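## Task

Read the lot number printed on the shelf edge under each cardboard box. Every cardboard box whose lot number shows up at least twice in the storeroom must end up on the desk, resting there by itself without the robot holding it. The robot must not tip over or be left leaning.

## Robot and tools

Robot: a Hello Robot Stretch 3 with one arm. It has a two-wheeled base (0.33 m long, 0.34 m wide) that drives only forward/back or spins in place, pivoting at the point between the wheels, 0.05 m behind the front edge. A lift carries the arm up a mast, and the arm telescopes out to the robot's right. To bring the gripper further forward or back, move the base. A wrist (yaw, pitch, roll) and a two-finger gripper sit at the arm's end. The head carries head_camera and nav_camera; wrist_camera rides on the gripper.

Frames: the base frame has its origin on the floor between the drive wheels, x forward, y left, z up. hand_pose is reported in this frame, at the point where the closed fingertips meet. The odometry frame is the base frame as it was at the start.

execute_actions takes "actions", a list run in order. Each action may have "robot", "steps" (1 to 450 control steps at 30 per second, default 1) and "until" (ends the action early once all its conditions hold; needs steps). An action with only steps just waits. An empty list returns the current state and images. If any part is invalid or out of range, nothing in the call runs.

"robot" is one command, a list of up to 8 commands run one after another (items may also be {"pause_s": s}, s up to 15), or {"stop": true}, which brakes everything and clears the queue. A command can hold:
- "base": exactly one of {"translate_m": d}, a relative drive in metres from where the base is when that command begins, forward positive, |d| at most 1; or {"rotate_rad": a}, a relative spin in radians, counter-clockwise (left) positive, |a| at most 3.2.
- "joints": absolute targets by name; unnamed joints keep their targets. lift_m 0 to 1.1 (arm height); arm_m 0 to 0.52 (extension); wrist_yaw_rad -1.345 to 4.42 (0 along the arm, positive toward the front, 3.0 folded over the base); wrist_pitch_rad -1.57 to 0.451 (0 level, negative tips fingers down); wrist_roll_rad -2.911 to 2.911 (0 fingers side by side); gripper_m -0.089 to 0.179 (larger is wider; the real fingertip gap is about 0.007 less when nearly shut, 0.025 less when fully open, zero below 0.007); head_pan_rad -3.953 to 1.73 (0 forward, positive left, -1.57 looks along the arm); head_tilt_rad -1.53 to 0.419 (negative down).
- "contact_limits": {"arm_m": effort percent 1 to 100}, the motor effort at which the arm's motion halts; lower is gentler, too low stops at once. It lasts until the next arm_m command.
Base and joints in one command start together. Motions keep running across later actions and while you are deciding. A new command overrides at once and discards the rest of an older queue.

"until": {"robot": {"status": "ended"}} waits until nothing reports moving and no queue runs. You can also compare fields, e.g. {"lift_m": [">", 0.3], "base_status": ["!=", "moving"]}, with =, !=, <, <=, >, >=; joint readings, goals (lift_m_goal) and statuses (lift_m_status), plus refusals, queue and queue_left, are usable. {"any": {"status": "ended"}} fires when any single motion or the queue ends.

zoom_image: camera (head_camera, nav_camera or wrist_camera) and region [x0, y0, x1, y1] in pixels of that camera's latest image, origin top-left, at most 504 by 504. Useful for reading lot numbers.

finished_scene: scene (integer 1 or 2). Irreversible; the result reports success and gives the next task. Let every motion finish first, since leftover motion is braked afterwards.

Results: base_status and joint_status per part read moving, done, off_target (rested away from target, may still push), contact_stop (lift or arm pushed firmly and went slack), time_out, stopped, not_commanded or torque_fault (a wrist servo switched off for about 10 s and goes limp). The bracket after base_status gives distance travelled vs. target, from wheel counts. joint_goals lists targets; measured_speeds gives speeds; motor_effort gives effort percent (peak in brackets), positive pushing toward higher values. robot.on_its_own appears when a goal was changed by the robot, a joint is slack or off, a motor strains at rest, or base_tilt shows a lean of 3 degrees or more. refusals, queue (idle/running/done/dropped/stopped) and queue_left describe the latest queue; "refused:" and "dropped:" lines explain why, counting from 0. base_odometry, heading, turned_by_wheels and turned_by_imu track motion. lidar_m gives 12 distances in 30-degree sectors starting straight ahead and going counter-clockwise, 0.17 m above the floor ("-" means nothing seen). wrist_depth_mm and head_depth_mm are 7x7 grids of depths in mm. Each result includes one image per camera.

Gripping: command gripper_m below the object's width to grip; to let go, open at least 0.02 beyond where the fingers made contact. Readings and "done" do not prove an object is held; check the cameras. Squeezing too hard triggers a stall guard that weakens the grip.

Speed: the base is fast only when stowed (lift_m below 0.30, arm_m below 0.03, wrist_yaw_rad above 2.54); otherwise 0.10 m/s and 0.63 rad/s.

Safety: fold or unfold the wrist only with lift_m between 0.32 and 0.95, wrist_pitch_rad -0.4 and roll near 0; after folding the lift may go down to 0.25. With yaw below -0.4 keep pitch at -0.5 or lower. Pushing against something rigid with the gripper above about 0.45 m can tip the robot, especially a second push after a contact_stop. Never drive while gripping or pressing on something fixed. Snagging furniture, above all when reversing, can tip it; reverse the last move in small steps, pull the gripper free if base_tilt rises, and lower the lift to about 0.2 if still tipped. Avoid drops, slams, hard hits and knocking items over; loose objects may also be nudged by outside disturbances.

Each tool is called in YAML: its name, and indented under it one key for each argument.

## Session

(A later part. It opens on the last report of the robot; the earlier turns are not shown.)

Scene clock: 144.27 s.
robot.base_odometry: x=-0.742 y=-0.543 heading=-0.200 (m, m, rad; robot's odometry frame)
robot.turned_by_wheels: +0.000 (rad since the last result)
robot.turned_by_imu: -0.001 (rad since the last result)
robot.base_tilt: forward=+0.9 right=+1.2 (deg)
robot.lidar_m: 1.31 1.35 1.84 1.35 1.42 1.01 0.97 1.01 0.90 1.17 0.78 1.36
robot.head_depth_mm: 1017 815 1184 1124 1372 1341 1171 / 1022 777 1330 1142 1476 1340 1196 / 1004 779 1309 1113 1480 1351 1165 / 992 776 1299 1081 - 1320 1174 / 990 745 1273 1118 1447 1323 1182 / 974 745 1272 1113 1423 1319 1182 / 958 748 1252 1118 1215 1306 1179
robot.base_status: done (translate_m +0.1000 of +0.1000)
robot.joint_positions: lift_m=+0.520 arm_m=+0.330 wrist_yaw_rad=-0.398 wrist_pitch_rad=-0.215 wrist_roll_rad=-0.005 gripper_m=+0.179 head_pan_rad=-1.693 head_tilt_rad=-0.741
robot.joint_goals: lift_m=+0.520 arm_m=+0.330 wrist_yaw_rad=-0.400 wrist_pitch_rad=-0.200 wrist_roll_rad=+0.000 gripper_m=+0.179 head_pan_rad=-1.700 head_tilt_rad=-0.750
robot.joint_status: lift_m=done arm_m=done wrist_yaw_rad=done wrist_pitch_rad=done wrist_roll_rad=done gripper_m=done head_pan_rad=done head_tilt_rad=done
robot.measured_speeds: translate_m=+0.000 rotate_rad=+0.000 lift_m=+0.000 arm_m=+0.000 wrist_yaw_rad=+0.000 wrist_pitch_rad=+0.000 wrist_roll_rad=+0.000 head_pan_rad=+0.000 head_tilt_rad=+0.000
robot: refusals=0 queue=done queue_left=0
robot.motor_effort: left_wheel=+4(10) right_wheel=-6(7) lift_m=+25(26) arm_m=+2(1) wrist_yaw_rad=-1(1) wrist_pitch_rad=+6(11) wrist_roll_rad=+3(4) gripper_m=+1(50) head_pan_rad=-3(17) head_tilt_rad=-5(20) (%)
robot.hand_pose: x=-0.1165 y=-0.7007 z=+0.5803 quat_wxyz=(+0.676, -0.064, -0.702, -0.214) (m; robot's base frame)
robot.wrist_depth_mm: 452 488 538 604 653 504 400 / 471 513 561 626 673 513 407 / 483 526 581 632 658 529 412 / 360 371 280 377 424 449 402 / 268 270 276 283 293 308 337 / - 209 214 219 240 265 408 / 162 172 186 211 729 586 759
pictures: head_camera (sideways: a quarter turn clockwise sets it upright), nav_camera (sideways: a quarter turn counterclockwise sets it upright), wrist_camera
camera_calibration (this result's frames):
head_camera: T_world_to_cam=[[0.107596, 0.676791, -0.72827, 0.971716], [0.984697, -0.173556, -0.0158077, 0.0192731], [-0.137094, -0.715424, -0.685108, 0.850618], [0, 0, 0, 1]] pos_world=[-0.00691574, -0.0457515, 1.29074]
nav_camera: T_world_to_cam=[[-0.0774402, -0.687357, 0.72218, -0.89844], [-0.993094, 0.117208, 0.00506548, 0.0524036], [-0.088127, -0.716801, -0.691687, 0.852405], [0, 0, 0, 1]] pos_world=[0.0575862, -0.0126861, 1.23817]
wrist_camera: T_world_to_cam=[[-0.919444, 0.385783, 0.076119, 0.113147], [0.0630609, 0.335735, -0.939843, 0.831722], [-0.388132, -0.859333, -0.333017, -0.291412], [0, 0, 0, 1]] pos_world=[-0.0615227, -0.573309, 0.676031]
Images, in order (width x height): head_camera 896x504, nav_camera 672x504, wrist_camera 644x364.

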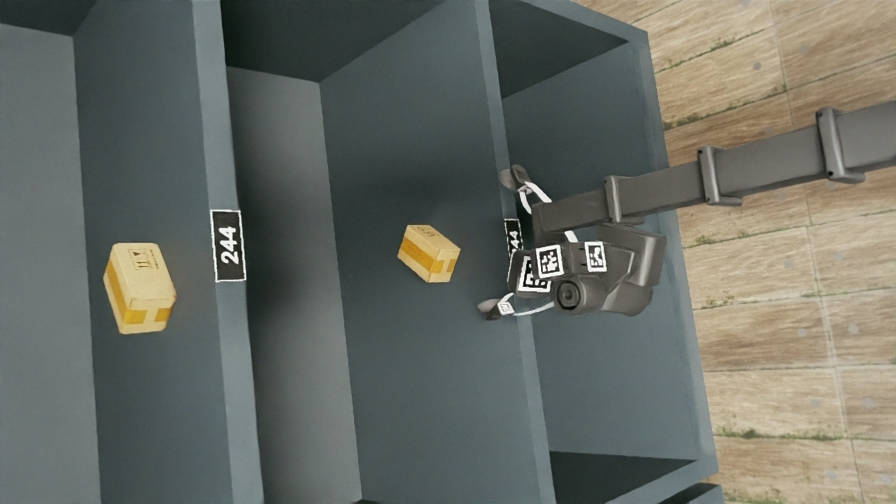

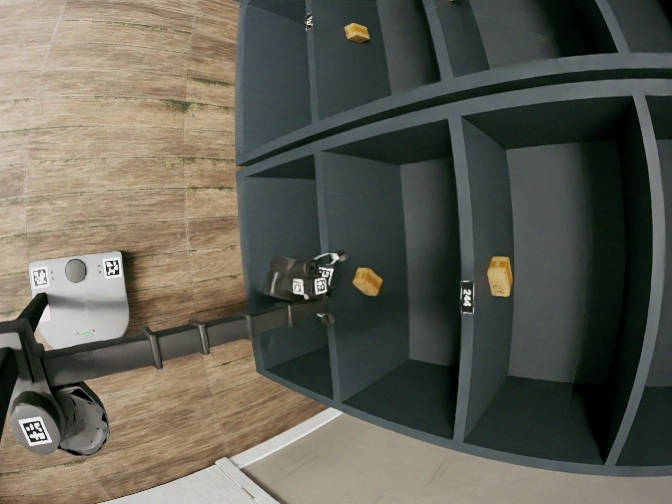

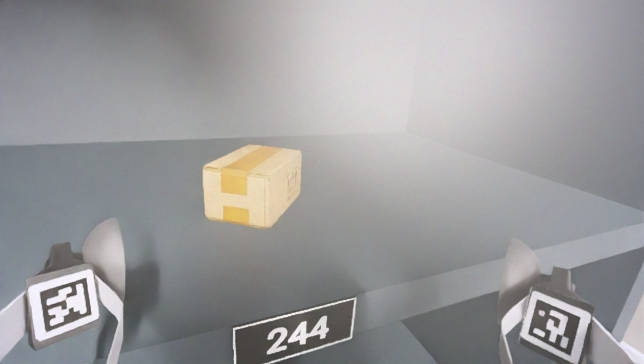

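execute_actions:
  actions:
    - {"robot":{"joints":{"lift_m":0.512,"arm_m":0.512}},"steps":300,"until":{"robot":{"status":"ended"}}}

Scene clock: 159.27 s.
robot.base_odometry: x=-0.742 y=-0.543 heading=-0.200 (m, m, rad; robot's odometry frame)
robot.turned_by_wheels: +0.000 (rad since the last result)
robot.turned_by_imu: -0.001 (rad since the last result)
robot.base_tilt: forward=+0.9 right=+1.3 (deg)
robot.lidar_m: 1.30 1.35 1.84 1.35 1.42 1.01 0.97 1.01 0.90 1.17 0.78 1.36
robot.head_depth_mm: 1021 815 1189 1128 1369 1345 1173 / 1018 779 1331 1141 1484 1342 1197 / 1003 778 1304 1113 1520 1347 1157 / 988 775 1304 1184 1452 1333 1174 / 989 743 1275 1151 1445 1322 1178 / 975 746 1269 1115 1418 1324 1182 / 958 748 1246 1120 1214 1303 1183
robot.base_status: done (translate_m +0.1000 of +0.1000)
robot.joint_positions: lift_m=+0.512 arm_m=+0.512 wrist_yaw_rad=-0.398 wrist_pitch_rad=-0.216 wrist_roll_rad=-0.005 gripper_m=+0.179 head_pan_rad=-1.693 head_tilt_rad=-0.741
robot.joint_goals: lift_m=+0.512 arm_m=+0.512 wrist_yaw_rad=-0.400 wrist_pitch_rad=-0.200 wrist_roll_rad=+0.000 gripper_m=+0.179 head_pan_rad=-1.700 head_tilt_rad=-0.750
robot.joint_status: lift_m=done arm_m=done wrist_yaw_rad=done wrist_pitch_rad=done wrist_roll_rad=done gripper_m=done head_pan_rad=done head_tilt_rad=done
robot.measured_speeds: translate_m=+0.000 rotate_rad=+0.000 lift_m=+0.000 arm_m=+0.000 wrist_yaw_rad=+0.000 wrist_pitch_rad=+0.000 wrist_roll_rad=+0.000 head_pan_rad=+0.000 head_tilt_rad=+0.000
robot: refusals=0 queue=done queue_left=0
robot.motor_effort: left_wheel=+4(4) right_wheel=-6(6) lift_m=+18(25) arm_m=+2(2) wrist_yaw_rad=+1(2) wrist_pitch_rad=+6(6) wrist_roll_rad=+3(3) gripper_m=+0(1) head_pan_rad=-3(3) head_tilt_rad=-5(5) (%)
robot.hand_pose: x=-0.1165 y=-0.8826 z=+0.5726 quat_wxyz=(+0.676, -0.064, -0.702, -0.214) (m; robot's base frame)
robot.wrist_depth_mm: 315 344 378 419 471 496 401 / 329 359 395 438 496 513 406 / 343 375 415 464 527 525 411 / 338 352 364 382 397 424 397 / 252 253 258 164 261 288 295 / - 195 192 126 194 214 225 / 152 161 157 117 158 172 185
pictures: head_camera (sideways: a quarter turn clockwise sets it upright), nav_camera (sideways: a quarter turn counterclockwise sets it upright), wrist_camera
camera_calibration (this result's frames):
head_camera: T_world_to_cam=[[0.107599, 0.676811, -0.728251, 0.971691], [0.984697, -0.173557, -0.0158092, 0.019275], [-0.137093, -0.715405, -0.685129, 0.850644], [0, 0, 0, 1]] pos_world=[-0.00691574, -0.0457512, 1.29074]
nav_camera: T_world_to_cam=[[-0.0774432, -0.687377, 0.722161, -0.898414], [-0.993094, 0.117209, 0.00506534, 0.0524038], [-0.0881252, -0.716781, -0.691707, 0.852431], [0, 0, 0, 1]] pos_world=[0.0575865, -0.0126844, 1.23817]
wrist_camera: T_world_to_cam=[[-0.91942, 0.385848, 0.076075, 0.184015], [0.0632083, 0.335905, -0.939773, 0.885719], [-0.388163, -0.859238, -0.333226, -0.450163], [0, 0, 0, 1]] pos_world=[-0.0615343, -0.755316, 0.668369]
Images, in order (width x height): head_camera 896x504, nav_camera 672x504, wrist_camera 644x364.

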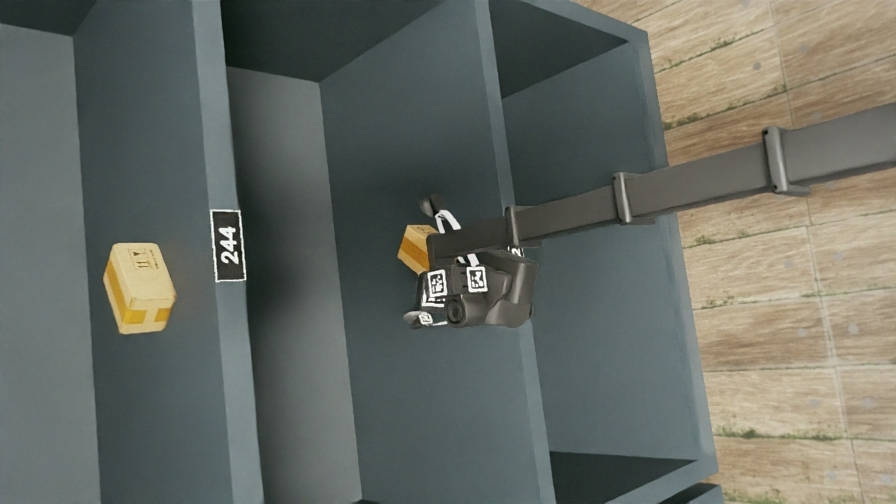

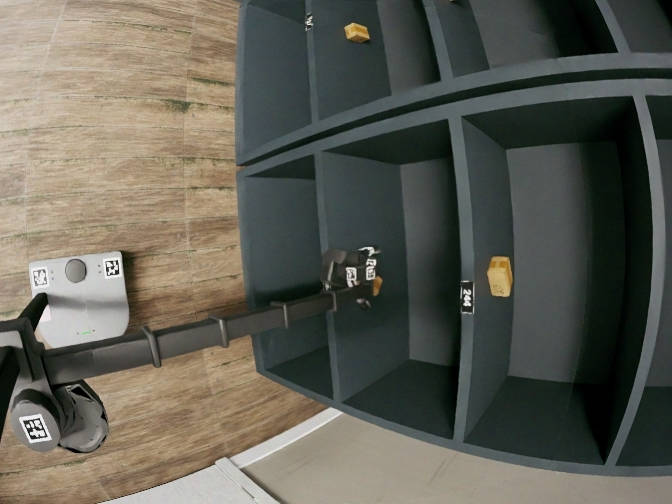

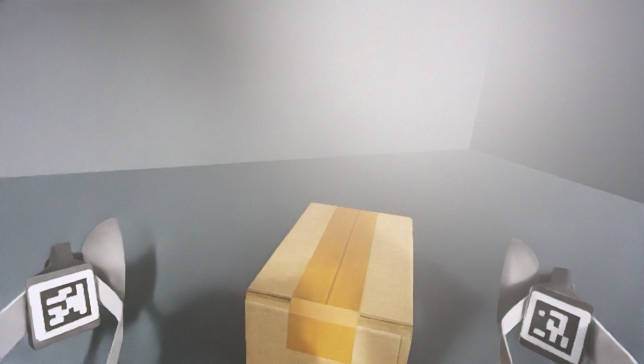

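execute_actions:
  actions:
    - {"robot":[{"base":{"translate_m":-0.013},"joints":{"lift_m":0.506,"gripper_m":0.11}},{"joints":{"gripper_m":0.02}}],"steps":300,"until":{"robot":{"status":"ended"}}}

Scene clock: 167.10 s.
robot.base_odometry: x=-0.755 y=-0.540 heading=-0.200 (m, m, rad; robot's odometry frame)
robot.turned_by_wheels: +0.000 (rad since the last result)
robot.turned_by_imu: -0.001 (rad since the last result)
robot.base_tilt: forward=+0.9 right=+1.3 (deg)
robot.lidar_m: 1.32 1.37 1.86 1.35 1.40 1.00 0.96 1.00 0.89 1.17 0.78 1.37
robot.head_depth_mm: 1001 815 1156 1106 1356 1346 1172 / 1022 777 1321 1141 1487 1345 1196 / 1006 778 1304 1111 1505 1346 1154 / 988 780 1296 1152 1447 1339 1176 / 988 742 1275 1145 1455 1328 1179 / 973 748 1273 1116 1416 1321 1182 / 962 748 1252 1120 1266 1299 1182
robot.base_status: done (translate_m -0.0130 of -0.0130)
robot.joint_positions: lift_m=+0.506 arm_m=+0.512 wrist_yaw_rad=-0.398 wrist_pitch_rad=-0.216 wrist_roll_rad=-0.005 gripper_m=+0.021 head_pan_rad=-1.693 head_tilt_rad=-0.741
robot.joint_goals: lift_m=+0.506 arm_m=+0.512 wrist_yaw_rad=-0.400 wrist_pitch_rad=-0.200 wrist_roll_rad=+0.000 gripper_m=+0.020 head_pan_rad=-1.700 head_tilt_rad=-0.750
robot.joint_status: lift_m=done arm_m=done wrist_yaw_rad=done wrist_pitch_rad=done wrist_roll_rad=done gripper_m=done head_pan_rad=done head_tilt_rad=done
robot.measured_speeds: translate_m=+0.000 rotate_rad=+0.000 lift_m=+0.000 arm_m=+0.000 wrist_yaw_rad=+0.000 wrist_pitch_rad=+0.000 wrist_roll_rad=+0.000 head_pan_rad=+0.000 head_tilt_rad=+0.000
robot: refusals=0 queue=done queue_left=0
robot.motor_effort: left_wheel=+4(5) right_wheel=-5(12) lift_m=+18(18) arm_m=+2(3) wrist_yaw_rad=-2(1) wrist_pitch_rad=+6(6) wrist_roll_rad=+3(3) gripper_m=-25(95) head_pan_rad=-2(4) head_tilt_rad=-5(5) (%)
robot.hand_pose: x=-0.1165 y=-0.8826 z=+0.5666 quat_wxyz=(+0.676, -0.064, -0.702, -0.214) (m; robot's base frame)
robot.wrist_depth_mm: 318 345 376 418 469 491 389 / 330 356 396 439 494 500 393 / 343 377 412 463 527 513 396 / 324 332 347 367 382 401 380 / 233 239 260 151 177 272 282 / 183 189 118 116 120 207 211 / 150 150 135 114 151 166 169
pictures: head_camera (sideways: a quarter turn clockwise sets it upright), nav_camera (sideways: a quarter turn counterclockwise sets it upright), wrist_camera
camera_calibration (this result's frames):
head_camera: T_world_to_cam=[[0.107599, 0.676812, -0.72825, 0.971691], [0.984697, -0.173556, -0.0158092, 0.019275], [-0.137092, -0.715405, -0.685129, 0.850644], [0, 0, 0, 1]] pos_world=[-0.00691574, -0.0457512, 1.29074]
nav_camera: T_world_to_cam=[[-0.0774432, -0.687377, 0.72216, -0.898414], [-0.993094, 0.117208, 0.00506534, 0.0524038], [-0.0881251, -0.716781, -0.691707, 0.852432], [0, 0, 0, 1]] pos_world=[0.0575865, -0.0126843, 1.23817]
wrist_camera: T_world_to_cam=[[-0.919421, 0.385848, 0.0760715, 0.184473], [0.063219, 0.33592, -0.939766, 0.880096], [-0.388161, -0.859231, -0.333245, -0.452144], [0, 0, 0, 1]] pos_world=[-0.0615348, -0.755317, 0.662377]
Images, in order (width x height): head_camera 896x504, nav_camera 672x504, wrist_camera 644x364.

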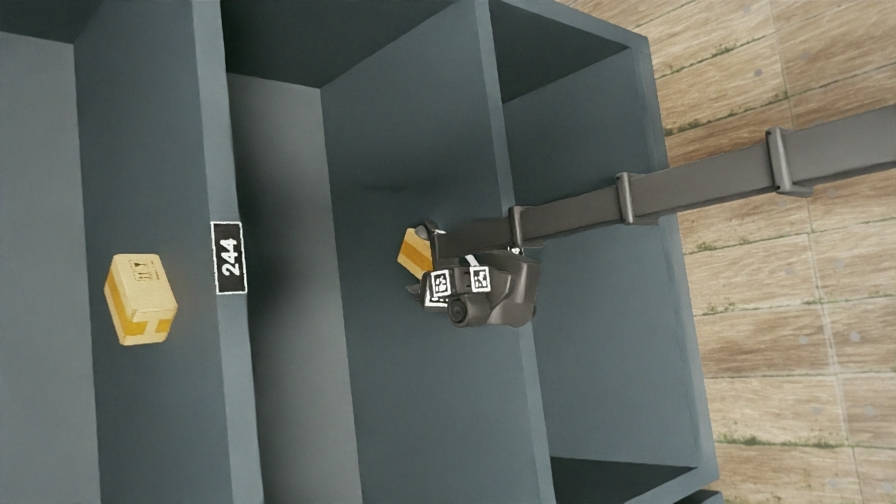

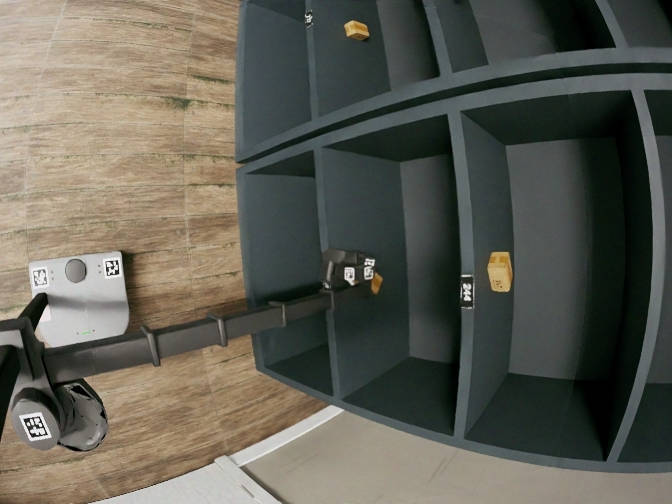

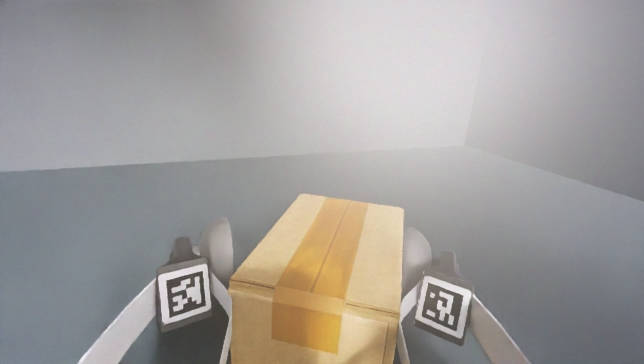

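execute_actions:
  actions:
    - {"robot":[{"joints":{"gripper_m":-0.005}},{"joints":{"lift_m":0.54}}],"steps":300,"until":{"robot":{"status":"ended"}}}

Scene clock: 172.13 s.
robot.base_odometry: x=-0.755 y=-0.540 heading=-0.200 (m, m, rad; robot's odometry frame)
robot.turned_by_wheels: +0.000 (rad since the last result)
robot.turned_by_imu: -0.001 (rad since the last result)
robot.base_tilt: forward=+0.9 right=+1.3 (deg)
robot.lidar_m: 1.32 1.36 1.86 1.35 1.40 1.00 0.96 0.99 0.89 1.17 0.78 1.37
robot.head_depth_mm: 998 814 1160 1107 1359 1336 1171 / 1024 778 1320 1145 1481 1346 1193 / 1005 778 1304 1110 1519 1340 1153 / 990 782 1300 1087 1449 1338 1180 / 988 745 1276 1149 1456 1325 1173 / 977 746 1262 1118 1418 1326 1179 / 957 748 1260 1122 1263 1300 1180
robot.base_status: done (translate_m -0.0130 of -0.0130)
robot.joint_positions: lift_m=+0.540 arm_m=+0.512 wrist_yaw_rad=-0.398 wrist_pitch_rad=-0.224 wrist_roll_rad=-0.005 gripper_m=+0.000 head_pan_rad=-1.693 head_tilt_rad=-0.741
robot.joint_goals: lift_m=+0.540 arm_m=+0.512 wrist_yaw_rad=-0.400 wrist_pitch_rad=-0.200 wrist_roll_rad=+0.000 gripper_m=-0.002 head_pan_rad=-1.700 head_tilt_rad=-0.750
robot.joint_status: lift_m=done arm_m=done wrist_yaw_rad=done wrist_pitch_rad=done wrist_roll_rad=done gripper_m=done head_pan_rad=done head_tilt_rad=done
robot.measured_speeds: translate_m=+0.000 rotate_rad=+0.000 lift_m=+0.000 arm_m=+0.000 wrist_yaw_rad=+0.000 wrist_pitch_rad=+0.000 wrist_roll_rad=+0.000 head_pan_rad=+0.000 head_tilt_rad=+0.000
robot: refusals=0 queue=done queue_left=0
robot.motor_effort: left_wheel=+4(4) right_wheel=-5(5) lift_m=+26(28) arm_m=+3(2) wrist_yaw_rad=-1(1) wrist_pitch_rad=+9(9) wrist_roll_rad=+3(3) gripper_m=-27(100) head_pan_rad=-3(3) head_tilt_rad=-6(5) (%)
robot.hand_pose: x=-0.1162 y=-0.8820 z=+0.5980 quat_wxyz=(+0.675, -0.060, -0.703, -0.217) (m; robot's base frame)
robot.wrist_depth_mm: 316 343 379 414 468 495 390 / 329 360 394 440 497 500 394 / 343 375 414 466 529 512 397 / 354 383 419 449 470 474 400 / 291 299 321 151 176 339 347 / 227 236 119 116 122 259 264 / 189 187 153 114 189 208 212
pictures: head_camera (sideways: a quarter turn clockwise sets it upright), nav_camera (sideways: a quarter turn counterclockwise sets it upright), wrist_camera
camera_calibration (this result's frames):
head_camera: T_world_to_cam=[[0.107599, 0.676811, -0.728251, 0.971691], [0.984697, -0.173556, -0.0158092, 0.019275], [-0.137092, -0.715405, -0.685129, 0.850644], [0, 0, 0, 1]] pos_world=[-0.00691574, -0.0457512, 1.29074]
nav_camera: T_world_to_cam=[[-0.0774432, -0.687377, 0.722161, -0.898415], [-0.993094, 0.117208, 0.00506534, 0.0524038], [-0.0881251, -0.716781, -0.691707, 0.852431], [0, 0, 0, 1]] pos_world=[0.0575865, -0.0126844, 1.23817]
wrist_camera: T_world_to_cam=[[-0.919679, 0.385233, 0.0760662, 0.181512], [0.0664034, 0.343503, -0.936801, 0.914703], [-0.387016, -0.856505, -0.341493, -0.433537], [0, 0, 0, 1]] pos_world=[-0.0615923, -0.755454, 0.695037]
Images, in order (width x height): head_camera 896x504, nav_camera 672x504, wrist_camera 644x364.

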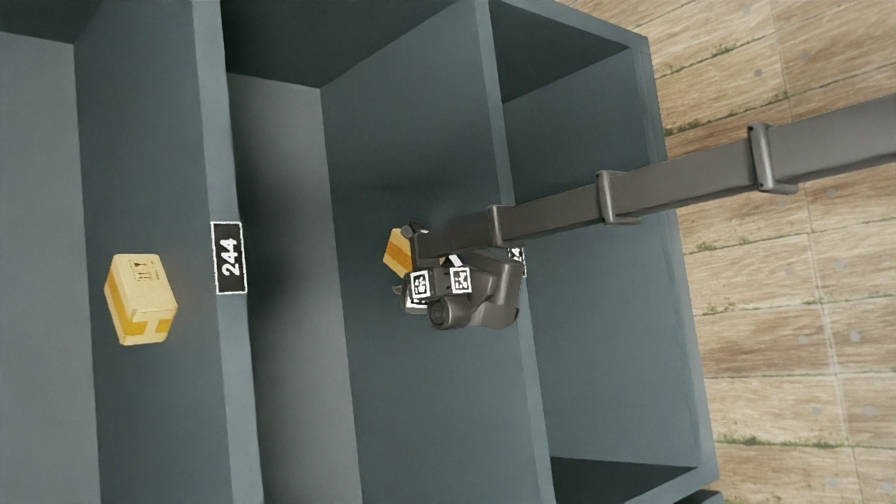

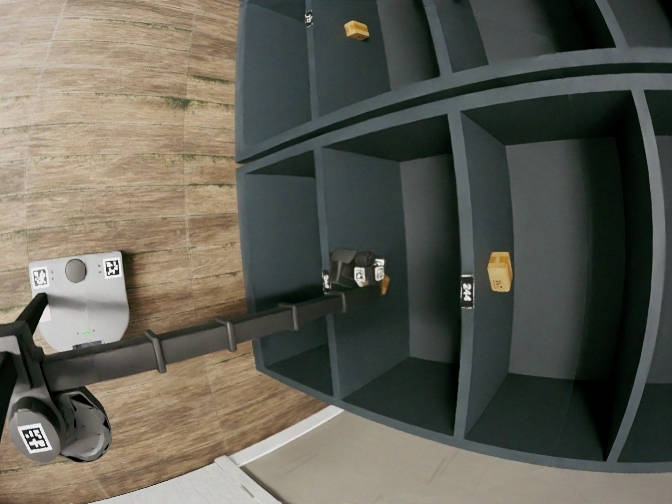

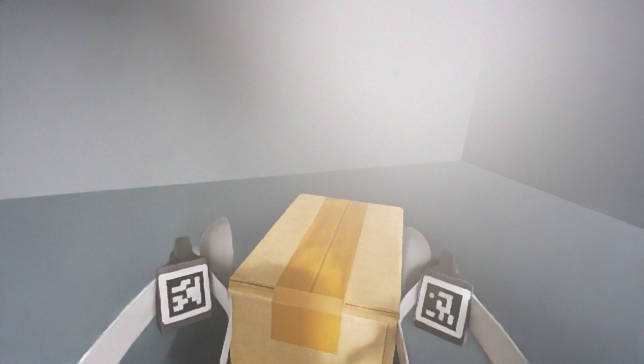

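execute_actions:
  actions:
    - {"robot":{"joints":{"arm_m":0.18,"head_pan_rad":-1.57,"head_tilt_rad":-0.7}},"steps":300,"until":{"robot":{"arm_m":["<",0.24]}}}
    - {"robot":{"base":{"rotate_rad":-1.226},"joints":{"lift_m":0.79,"wrist_yaw_rad":0.0}},"steps":300,"until":{"robot":{"base_status":["!=","moving"]}}}
    - {"robot":[{"base":{"translate_m":-0.24}},{"base":{"rotate_rad":-1.57}}],"steps":400,"until":{"robot":{"status":"ended"}}}

Scene clock: 226.73 s.
robot.base_odometry: x=-0.790 y=-0.303 heading=-2.996 (m, m, rad; robot's odometry frame)
robot.turned_by_wheels: -2.796 (rad since the last result)
robot.turned_by_imu: -2.849 (rad since the last result)
robot.base_tilt: forward=+0.8 right=+1.3 (deg)
robot.lidar_m: 0.89 1.06 1.05 1.02 1.56 1.39 1.40 1.69 3.35 0.82 0.83 0.88
robot.head_depth_mm: 2859 3109 2544 1971 1644 - - / 2924 1750 2356 2047 - 1347 1190 / 2968 1563 1116 928 - 1350 1185 / 2773 1574 1124 889 1591 1340 1192 / 2069 1579 1123 905 1606 1366 1196 / 1693 1570 1128 907 1220 1373 1197 / 1409 1448 1131 941 1622 1390 1197
robot.base_status: done (rotate_rad -1.5698 of -1.5700)
robot.joint_positions: lift_m=+0.790 arm_m=+0.180 wrist_yaw_rad=-0.002 wrist_pitch_rad=-0.226 wrist_roll_rad=-0.005 gripper_m=+0.024 head_pan_rad=-1.577 head_tilt_rad=-0.704
robot.joint_goals: lift_m=+0.790 arm_m=+0.180 wrist_yaw_rad=+0.000 wrist_pitch_rad=-0.200 wrist_roll_rad=+0.000 gripper_m=+0.023 head_pan_rad=-1.570 head_tilt_rad=-0.700
robot.joint_status: lift_m=done arm_m=done wrist_yaw_rad=done wrist_pitch_rad=done wrist_roll_rad=done gripper_m=done head_pan_rad=done head_tilt_rad=done
robot.measured_speeds: translate_m=+0.000 rotate_rad=+0.000 lift_m=+0.000 arm_m=+0.000 wrist_yaw_rad=+0.000 wrist_pitch_rad=+0.000 wrist_roll_rad=+0.000 head_pan_rad=+0.000 head_tilt_rad=+0.000
robot: refusals=0 queue=done queue_left=0
robot.on_its_own: gripper_m is held at +0.023, not at your -0.005, by its stall guard, which is not easing now
robot.motor_effort: left_wheel=+4(9) right_wheel=-6(12) lift_m=+25(29) arm_m=-3(5) wrist_yaw_rad=+2(4) wrist_pitch_rad=+10(10) wrist_roll_rad=+3(3) gripper_m=-20(28) head_pan_rad=+5(17) head_tilt_rad=+1(9) (%)
robot.hand_pose: x=-0.0220 y=-0.5696 z=+0.8477 quat_wxyz=(+0.704, +0.079, -0.701, -0.080) (m; robot's base frame)
robot.wrist_depth_mm: 703 896 - - - - - / 717 901 - - - - - / 728 870 - - - - - / 559 583 606 631 721 - - / 407 422 455 151 177 - - / 323 335 119 116 120 - - / 794 289 193 114 276 - -
pictures: head_camera (sideways: a quarter turn clockwise sets it upright), nav_camera (sideways: a quarter turn counterclockwise sets it upright), wrist_camera
camera_calibration (this result's frames):
head_camera: T_world_to_cam=[[0.0282472, 0.657882, -0.752591, 1.0039], [0.998175, -0.0587688, -0.0139083, 0.0167188], [-0.0533789, -0.750824, -0.658342, 0.815291], [0, 0, 0, 1]] pos_world=[-0.00152629, -0.047324, 1.2925]
nav_camera: T_world_to_cam=[[0.00292832, -0.665097, 0.746752, -0.930954], [-0.999985, 0.00147531, 0.00523534, 0.0522242], [-0.0045837, -0.746756, -0.665083, 0.817292], [0, 0, 0, 1]] pos_world=[0.0586958, -0.00893412, 1.23848]
wrist_camera: T_world_to_cam=[[-0.997104, 0.000804968, 0.076041, -0.0918418], [-0.0711317, 0.343736, -0.936368, 1.03179], [-0.0268918, -0.939066, -0.342684, -0.0823558], [0, 0, 0, 1]] pos_world=[-0.0203973, -0.431928, 0.944901]
Images, in order (width x height): head_camera 896x504, nav_camera 672x504, wrist_camera 644x364.

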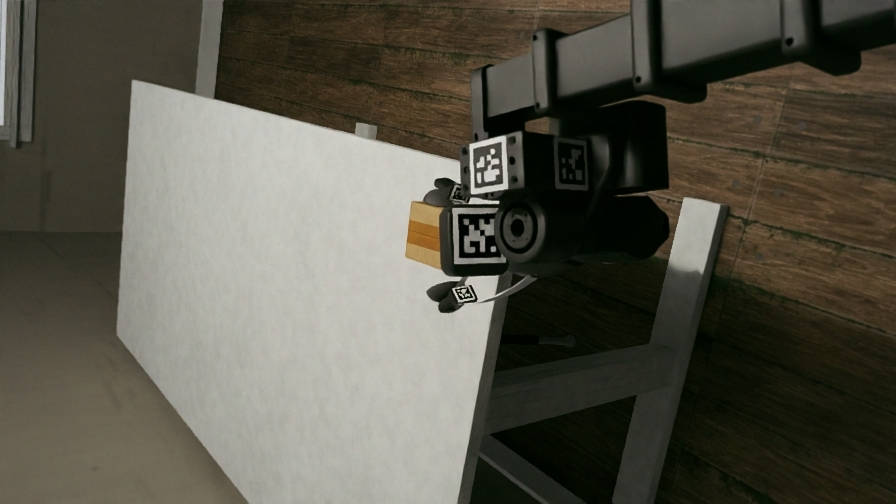

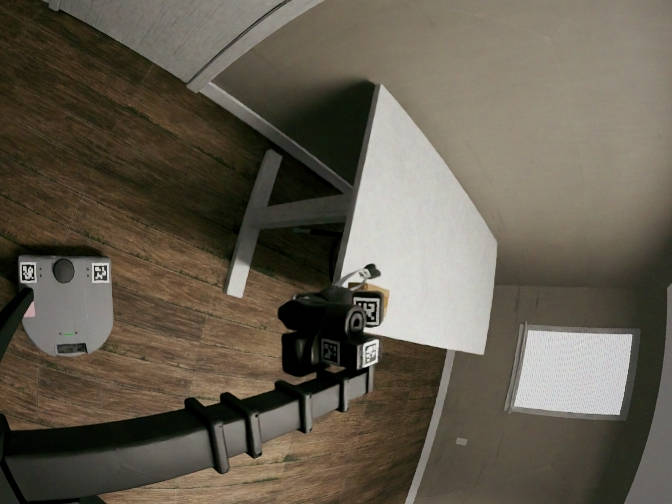

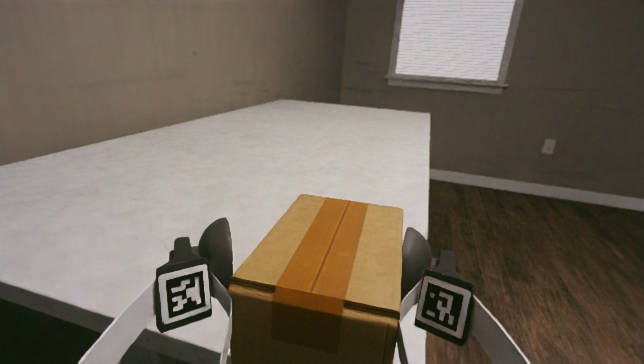

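execute_actions:
  actions:
    - {"robot":{"joints":{"arm_m":0.51,"lift_m":0.715}},"steps":300,"until":{"robot":{"status":"ended"}}}

Scene clock: 238.37 s.
robot.base_odometry: x=-0.790 y=-0.303 heading=-2.996 (m, m, rad; robot's odometry frame)
robot.turned_by_wheels: +0.000 (rad since the last result)
robot.turned_by_imu: -0.001 (rad since the last result)
robot.base_tilt: forward=+0.9 right=+1.2 (deg)
robot.lidar_m: 0.89 1.05 1.05 1.02 1.56 1.40 1.40 1.69 3.35 0.81 0.83 0.88
robot.head_depth_mm: 2832 3132 2540 1968 1610 1398 - / 2938 1748 2369 2054 - 1345 1182 / 3007 1549 1217 845 1575 1374 1190 / 2793 1566 1217 851 1629 1345 1192 / 2049 1575 1124 878 1607 1369 1193 / 1699 1583 1131 909 1215 1379 1197 / 1418 1450 1133 938 1619 1378 1202
robot.base_status: done (rotate_rad -1.5698 of -1.5700)
robot.joint_positions: lift_m=+0.715 arm_m=+0.510 wrist_yaw_rad=-0.002 wrist_pitch_rad=-0.226 wrist_roll_rad=-0.005 gripper_m=+0.024 head_pan_rad=-1.577 head_tilt_rad=-0.704
robot.joint_goals: lift_m=+0.715 arm_m=+0.510 wrist_yaw_rad=+0.000 wrist_pitch_rad=-0.200 wrist_roll_rad=+0.000 gripper_m=+0.023 head_pan_rad=-1.570 head_tilt_rad=-0.700
robot.joint_status: lift_m=done arm_m=done wrist_yaw_rad=done wrist_pitch_rad=done wrist_roll_rad=done gripper_m=done head_pan_rad=done head_tilt_rad=done
robot.measured_speeds: translate_m=+0.000 rotate_rad=+0.000 lift_m=+0.000 arm_m=+0.000 wrist_yaw_rad=+0.000 wrist_pitch_rad=+0.000 wrist_roll_rad=+0.000 head_pan_rad=+0.000 head_tilt_rad=+0.000
robot: refusals=0 queue=done queue_left=0
robot.on_its_own: gripper_m is held at +0.023, not at your -0.005, by its stall guard, which is not easing now
robot.motor_effort: left_wheel=+4(4) right_wheel=-5(6) lift_m=+19(24) arm_m=+3(1) wrist_yaw_rad=+3(3) wrist_pitch_rad=+10(10) wrist_roll_rad=+3(3) gripper_m=-19(20) head_pan_rad=+4(4) head_tilt_rad=+1(1) (%)
robot.hand_pose: x=-0.0220 y=-0.8990 z=+0.7730 quat_wxyz=(+0.704, +0.079, -0.701, -0.081) (m; robot's base frame)
robot.wrist_depth_mm: 608 772 - - - - - / 618 789 - - - - - / 581 617 661 704 765 - - / 366 379 397 411 436 542 - / 268 276 298 151 177 310 - / 211 219 119 116 120 240 - / 175 174 146 114 175 192 201
pictures: head_camera (sideways: a quarter turn clockwise sets it upright), nav_camera (sideways: a quarter turn counterclockwise sets it upright), wrist_camera
camera_calibration (this result's frames):
head_camera: T_world_to_cam=[[0.0282472, 0.65787, -0.752601, 1.00391], [0.998175, -0.058769, -0.0139075, 0.0167177], [-0.053379, -0.750835, -0.658329, 0.815276], [0, 0, 0, 1]] pos_world=[-0.00152629, -0.0473241, 1.2925]
nav_camera: T_world_to_cam=[[0.00292839, -0.665085, 0.746762, -0.930968], [-0.999985, 0.00147539, 0.00523542, 0.0522241], [-0.00458376, -0.746766, -0.665071, 0.817276], [0, 0, 0, 1]] pos_world=[0.0586958, -0.00893514, 1.23848]
wrist_camera: T_world_to_cam=[[-0.997115, 0.000701899, 0.0759009, -0.0858529], [-0.0710245, 0.344121, -0.936235, 1.07528], [-0.0267762, -0.938925, -0.343079, -0.416835], [0, 0, 0, 1]] pos_world=[-0.0203954, -0.761343, 0.870223]
Images, in order (width x height): head_camera 896x504, nav_camera 672x504, wrist_camera 644x364.

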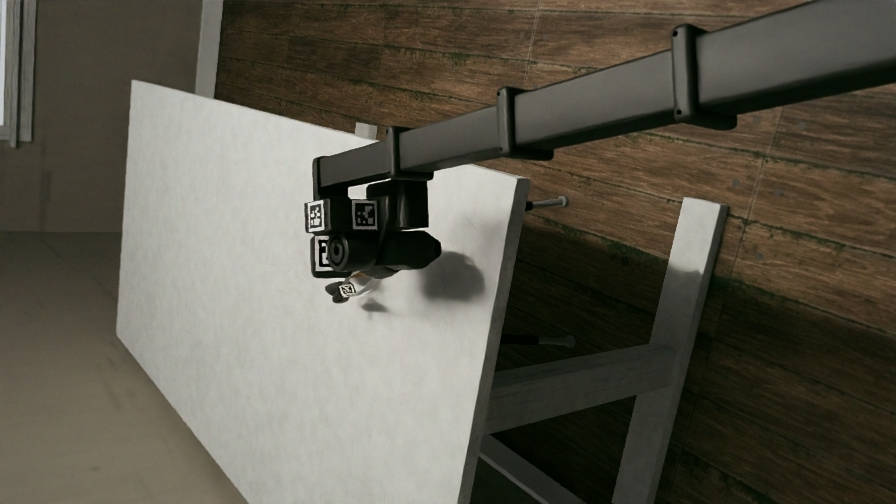

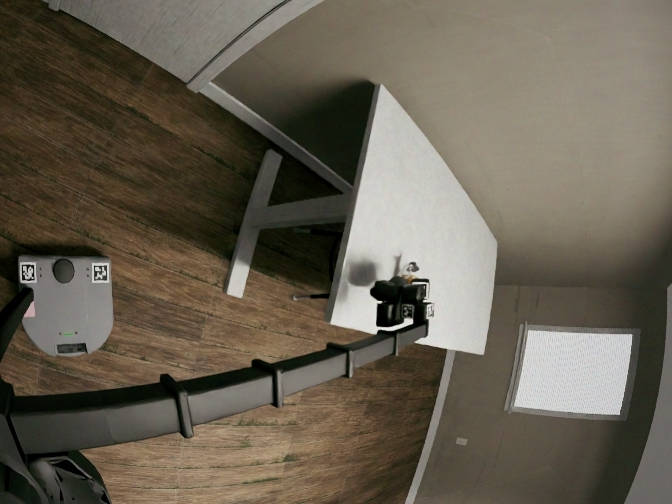

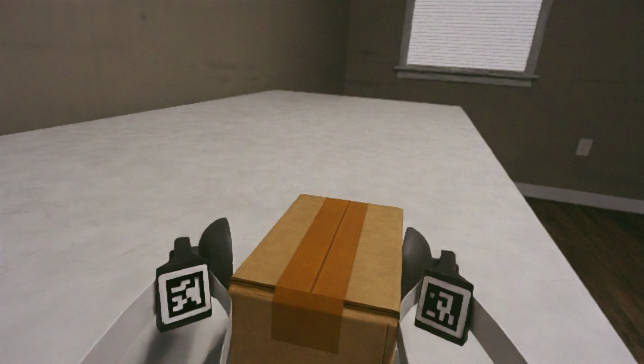

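execute_actions:
  actions:
    - {"robot":[{"joints":{"lift_m":0.694}},{"joints":{"gripper_m":0.13}}],"steps":300,"until":{"robot":{"status":"ended"}}}

Scene clock: 263.93 s.
robot.base_odometry: x=-0.790 y=-0.303 heading=-2.996 (m, m, rad; robot's odometry frame)
robot.turned_by_wheels: +0.000 (rad since the last result)
robot.turned_by_imu: -0.001 (rad since the last result)
robot.base_tilt: forward=+0.8 right=+1.3 (deg)
robot.lidar_m: 0.89 1.05 1.05 1.03 1.56 1.39 1.40 1.69 3.34 0.81 0.83 0.88
robot.head_depth_mm: 2862 3134 2543 1967 1609 1404 - / 2932 1746 2346 2006 - - 1180 / 3028 1554 1166 833 1588 1369 1192 / 2810 1560 1172 835 1619 1340 1197 / 2053 1571 1125 878 1609 1365 1197 / 1691 1578 1127 906 1217 1380 1194 / 1414 1441 1134 941 1613 1380 1202
robot.base_status: done (rotate_rad -1.5698 of -1.5700)
robot.joint_positions: lift_m=+0.694 arm_m=+0.510 wrist_yaw_rad=-0.002 wrist_pitch_rad=-0.223 wrist_roll_rad=-0.005 gripper_m=+0.130 head_pan_rad=-1.577 head_tilt_rad=-0.704
robot.joint_goals: lift_m=+0.694 arm_m=+0.510 wrist_yaw_rad=+0.000 wrist_pitch_rad=-0.200 wrist_roll_rad=+0.000 gripper_m=+0.130 head_pan_rad=-1.570 head_tilt_rad=-0.700
robot.joint_status: lift_m=done arm_m=done wrist_yaw_rad=done wrist_pitch_rad=done wrist_roll_rad=done gripper_m=done head_pan_rad=done head_tilt_rad=done
robot.measured_speeds: translate_m=+0.000 rotate_rad=+0.000 lift_m=+0.000 arm_m=+0.000 wrist_yaw_rad=+0.000 wrist_pitch_rad=+0.000 wrist_roll_rad=+0.000 head_pan_rad=+0.000 head_tilt_rad=+0.000
robot: refusals=0 queue=done queue_left=0
robot.motor_effort: left_wheel=+4(4) right_wheel=-6(6) lift_m=+18(17) arm_m=+2(3) wrist_yaw_rad=+3(2) wrist_pitch_rad=+9(10) wrist_roll_rad=+3(3) gripper_m=-1(81) head_pan_rad=+5(4) head_tilt_rad=+2(2) (%)
robot.hand_pose: x=-0.0220 y=-0.8992 z=+0.7527 quat_wxyz=(+0.705, +0.078, -0.701, -0.080) (m; robot's base frame)
robot.wrist_depth_mm: 608 773 - - - - - / 620 798 - - - - - / 510 539 573 617 670 - - / 318 329 342 358 375 425 - / 232 249 244 150 232 270 - / 182 - 126 116 182 211 220 / - 149 126 114 156 156 169
pictures: head_camera (sideways: a quarter turn clockwise sets it upright), nav_camera (sideways: a quarter turn counterclockwise sets it upright), wrist_camera
camera_calibration (this result's frames):
head_camera: T_world_to_cam=[[0.0282471, 0.65787, -0.752601, 1.00391], [0.998175, -0.0587689, -0.0139075, 0.0167177], [-0.0533789, -0.750835, -0.658329, 0.815276], [0, 0, 0, 1]] pos_world=[-0.00152629, -0.0473241, 1.2925]
nav_camera: T_world_to_cam=[[0.00292847, -0.665085, 0.746762, -0.930968], [-0.999985, 0.00147527, 0.00523542, 0.0522241], [-0.00458367, -0.746766, -0.665071, 0.817276], [0, 0, 0, 1]] pos_world=[0.0586958, -0.00893513, 1.23848]
wrist_camera: T_world_to_cam=[[-0.997115, 0.000923084, 0.0759055, -0.0841225], [-0.07103, 0.341428, -0.93722, 1.05473], [-0.0267814, -0.939907, -0.340377, -0.426913], [0, 0, 0, 1]] pos_world=[-0.0203956, -0.761296, 0.849588]
Images, in order (width x height): head_camera 896x504, nav_camera 672x504, wrist_camera 644x364.

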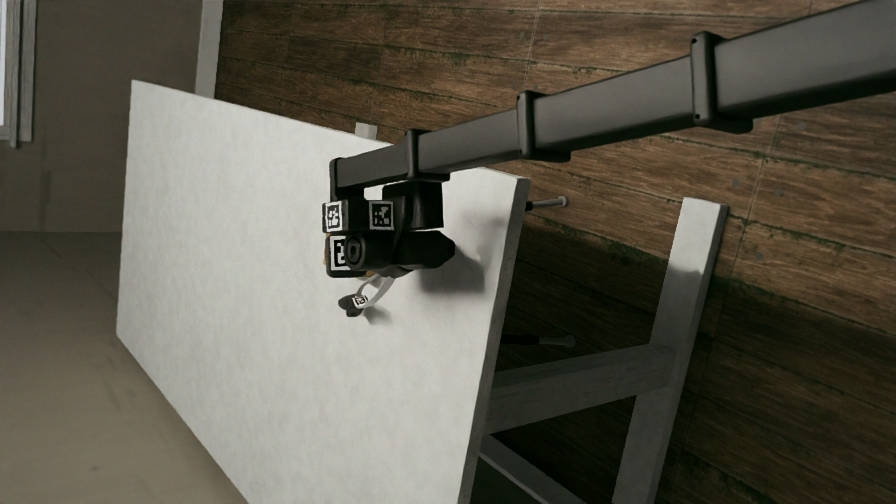

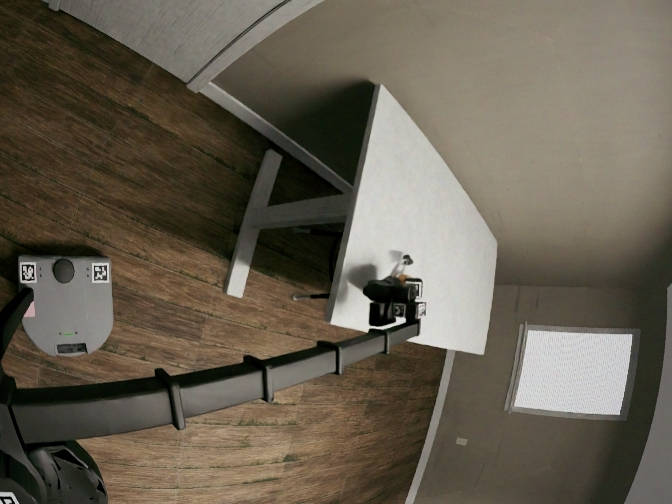

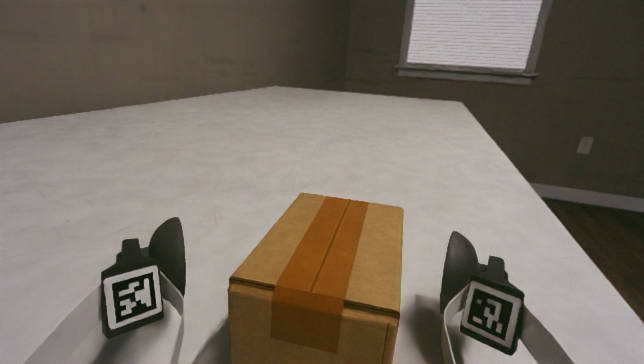

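execute_actions:
  actions:
    - {"robot":{"joints":{"lift_m":1.04,"gripper_m":0.179}},"steps":100,"until":{"robot":{"lift_m":[">",0.72]}}}
    - {"robot":{"joints":{"arm_m":0.1}},"steps":100,"until":{"robot":{"lift_m":[">",0.76]}}}
    - {"robot":{"base":{"rotate_rad":0.81},"joints":{"wrist_yaw_rad":0.65,"head_tilt_rad":-0.4,"head_pan_rad":-1.4}},"steps":300,"until":{"robot":{"base_status":["!=","moving"]}}}
    - {"robot":[{"base":{"translate_m":0.313}},{"base":{"rotate_rad":1.985}}],"steps":400,"until":{"robot":{"status":"ended"}}}

Scene clock: 287.33 s.
robot.base_odometry: x=-0.970 y=-0.559 heading=-0.201 (m, m, rad; robot's odometry frame)
robot.turned_by_wheels: +2.795 (rad since the last result)
robot.turned_by_imu: +2.843 (rad since the last result)
robot.base_tilt: forward=+0.9 right=+1.2 (deg)
robot.lidar_m: 1.53 1.58 2.15 1.38 1.02 0.78 0.75 0.78 0.73 1.11 0.84 1.57
robot.head_depth_mm: 907 970 1032 - - 925 898 / 917 985 1048 - - 956 1223 / 933 999 1066 - - 989 1229 / 936 1011 1083 - - 1025 1241 / 932 1022 1093 784 1265 1032 1269 / 909 1034 1109 791 1272 1035 1273 / 882 1043 1097 799 1168 1041 1142
robot.base_status: done (rotate_rad +1.9848 of +1.9850)
robot.joint_positions: lift_m=+1.040 arm_m=+0.100 wrist_yaw_rad=+0.649 wrist_pitch_rad=-0.223 wrist_roll_rad=-0.005 gripper_m=+0.179 head_pan_rad=-1.407 head_tilt_rad=-0.408
robot.joint_goals: lift_m=+1.040 arm_m=+0.100 wrist_yaw_rad=+0.650 wrist_pitch_rad=-0.200 wrist_roll_rad=+0.000 gripper_m=+0.179 head_pan_rad=-1.400 head_tilt_rad=-0.400
robot.joint_status: lift_m=done arm_m=done wrist_yaw_rad=done wrist_pitch_rad=done wrist_roll_rad=done gripper_m=done head_pan_rad=done head_tilt_rad=done
robot.measured_speeds: translate_m=+0.000 rotate_rad=+0.000 lift_m=+0.000 arm_m=+0.000 wrist_yaw_rad=+0.000 wrist_pitch_rad=+0.000 wrist_roll_rad=+0.000 head_pan_rad=+0.000 head_tilt_rad=+0.000
robot: refusals=0 queue=done queue_left=0
robot.motor_effort: left_wheel=-4(10) right_wheel=+5(14) lift_m=+25(25) arm_m=-2(3) wrist_yaw_rad=+1(6) wrist_pitch_rad=+9(9) wrist_roll_rad=+3(3) gripper_m=+1(84) head_pan_rad=+4(22) head_tilt_rad=+4(25) (%)
robot.hand_pose: x=+0.1264 y=-0.4401 z=+1.0983 quat_wxyz=(+0.693, +0.299, -0.639, +0.150) (m; robot's base frame)
robot.wrist_depth_mm: - - 547 734 759 648 575 / - - 570 774 782 672 589 / - 868 614 785 817 709 607 / - - 599 576 599 637 612 / - - 678 481 422 440 449 / - - 728 974 916 350 345 / - - 770 837 856 824 288
pictures: head_camera (sideways: a quarter turn clockwise sets it upright), nav_camera (sideways: a quarter turn counterclockwise sets it upright), wrist_camera
camera_calibration (this result's frames):
head_camera: T_world_to_cam=[[-0.0429606, 0.408234, -0.911866, 1.21201], [0.994012, 0.109248, 0.00207848, -0.00406656], [0.100468, -0.906317, -0.410483, 0.491875], [0, 0, 0, 1]] pos_world=[0.00669338, -0.0485459, 1.30711]
nav_camera: T_world_to_cam=[[0.0751356, -0.411448, 0.908331, -1.14207], [-0.986096, -0.166058, 0.0063488, 0.0506877], [0.148223, -0.896178, -0.418204, 0.495161], [0, 0, 0, 1]] pos_world=[0.062399, -0.0177344, 1.24414]
wrist_camera: T_world_to_cam=[[-0.793634, -0.603642, 0.0759064, -0.25465], [-0.263444, 0.228508, -0.93722, 1.20705], [0.5484, -0.763806, -0.340377, 0.13102], [0, 0, 0, 1]] pos_world=[0.0440396, -0.329463, 1.1952]
Images, in order (width x height): head_camera 896x504, nav_camera 672x504, wrist_camera 644x364.

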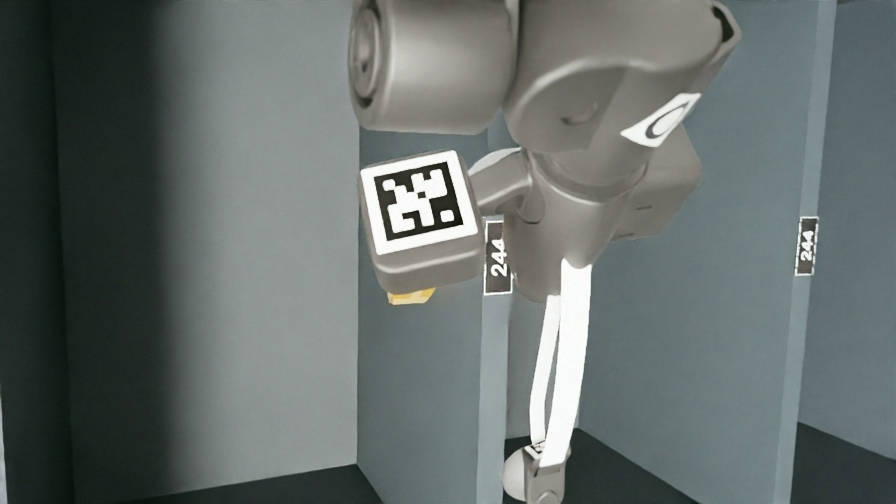

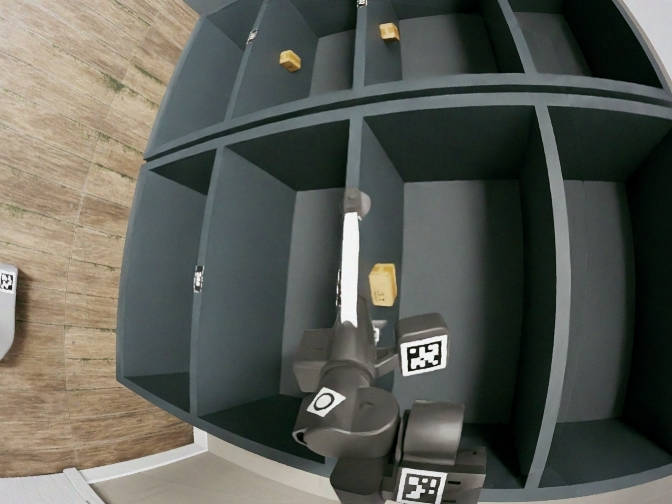

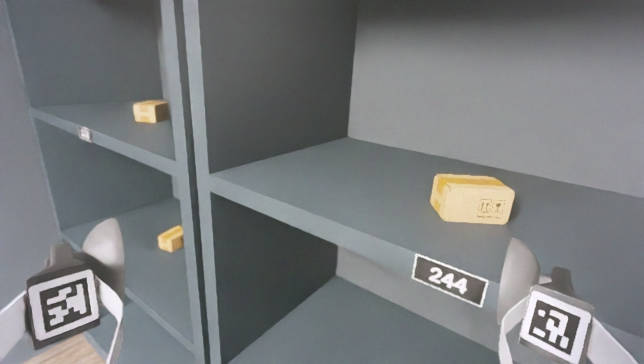

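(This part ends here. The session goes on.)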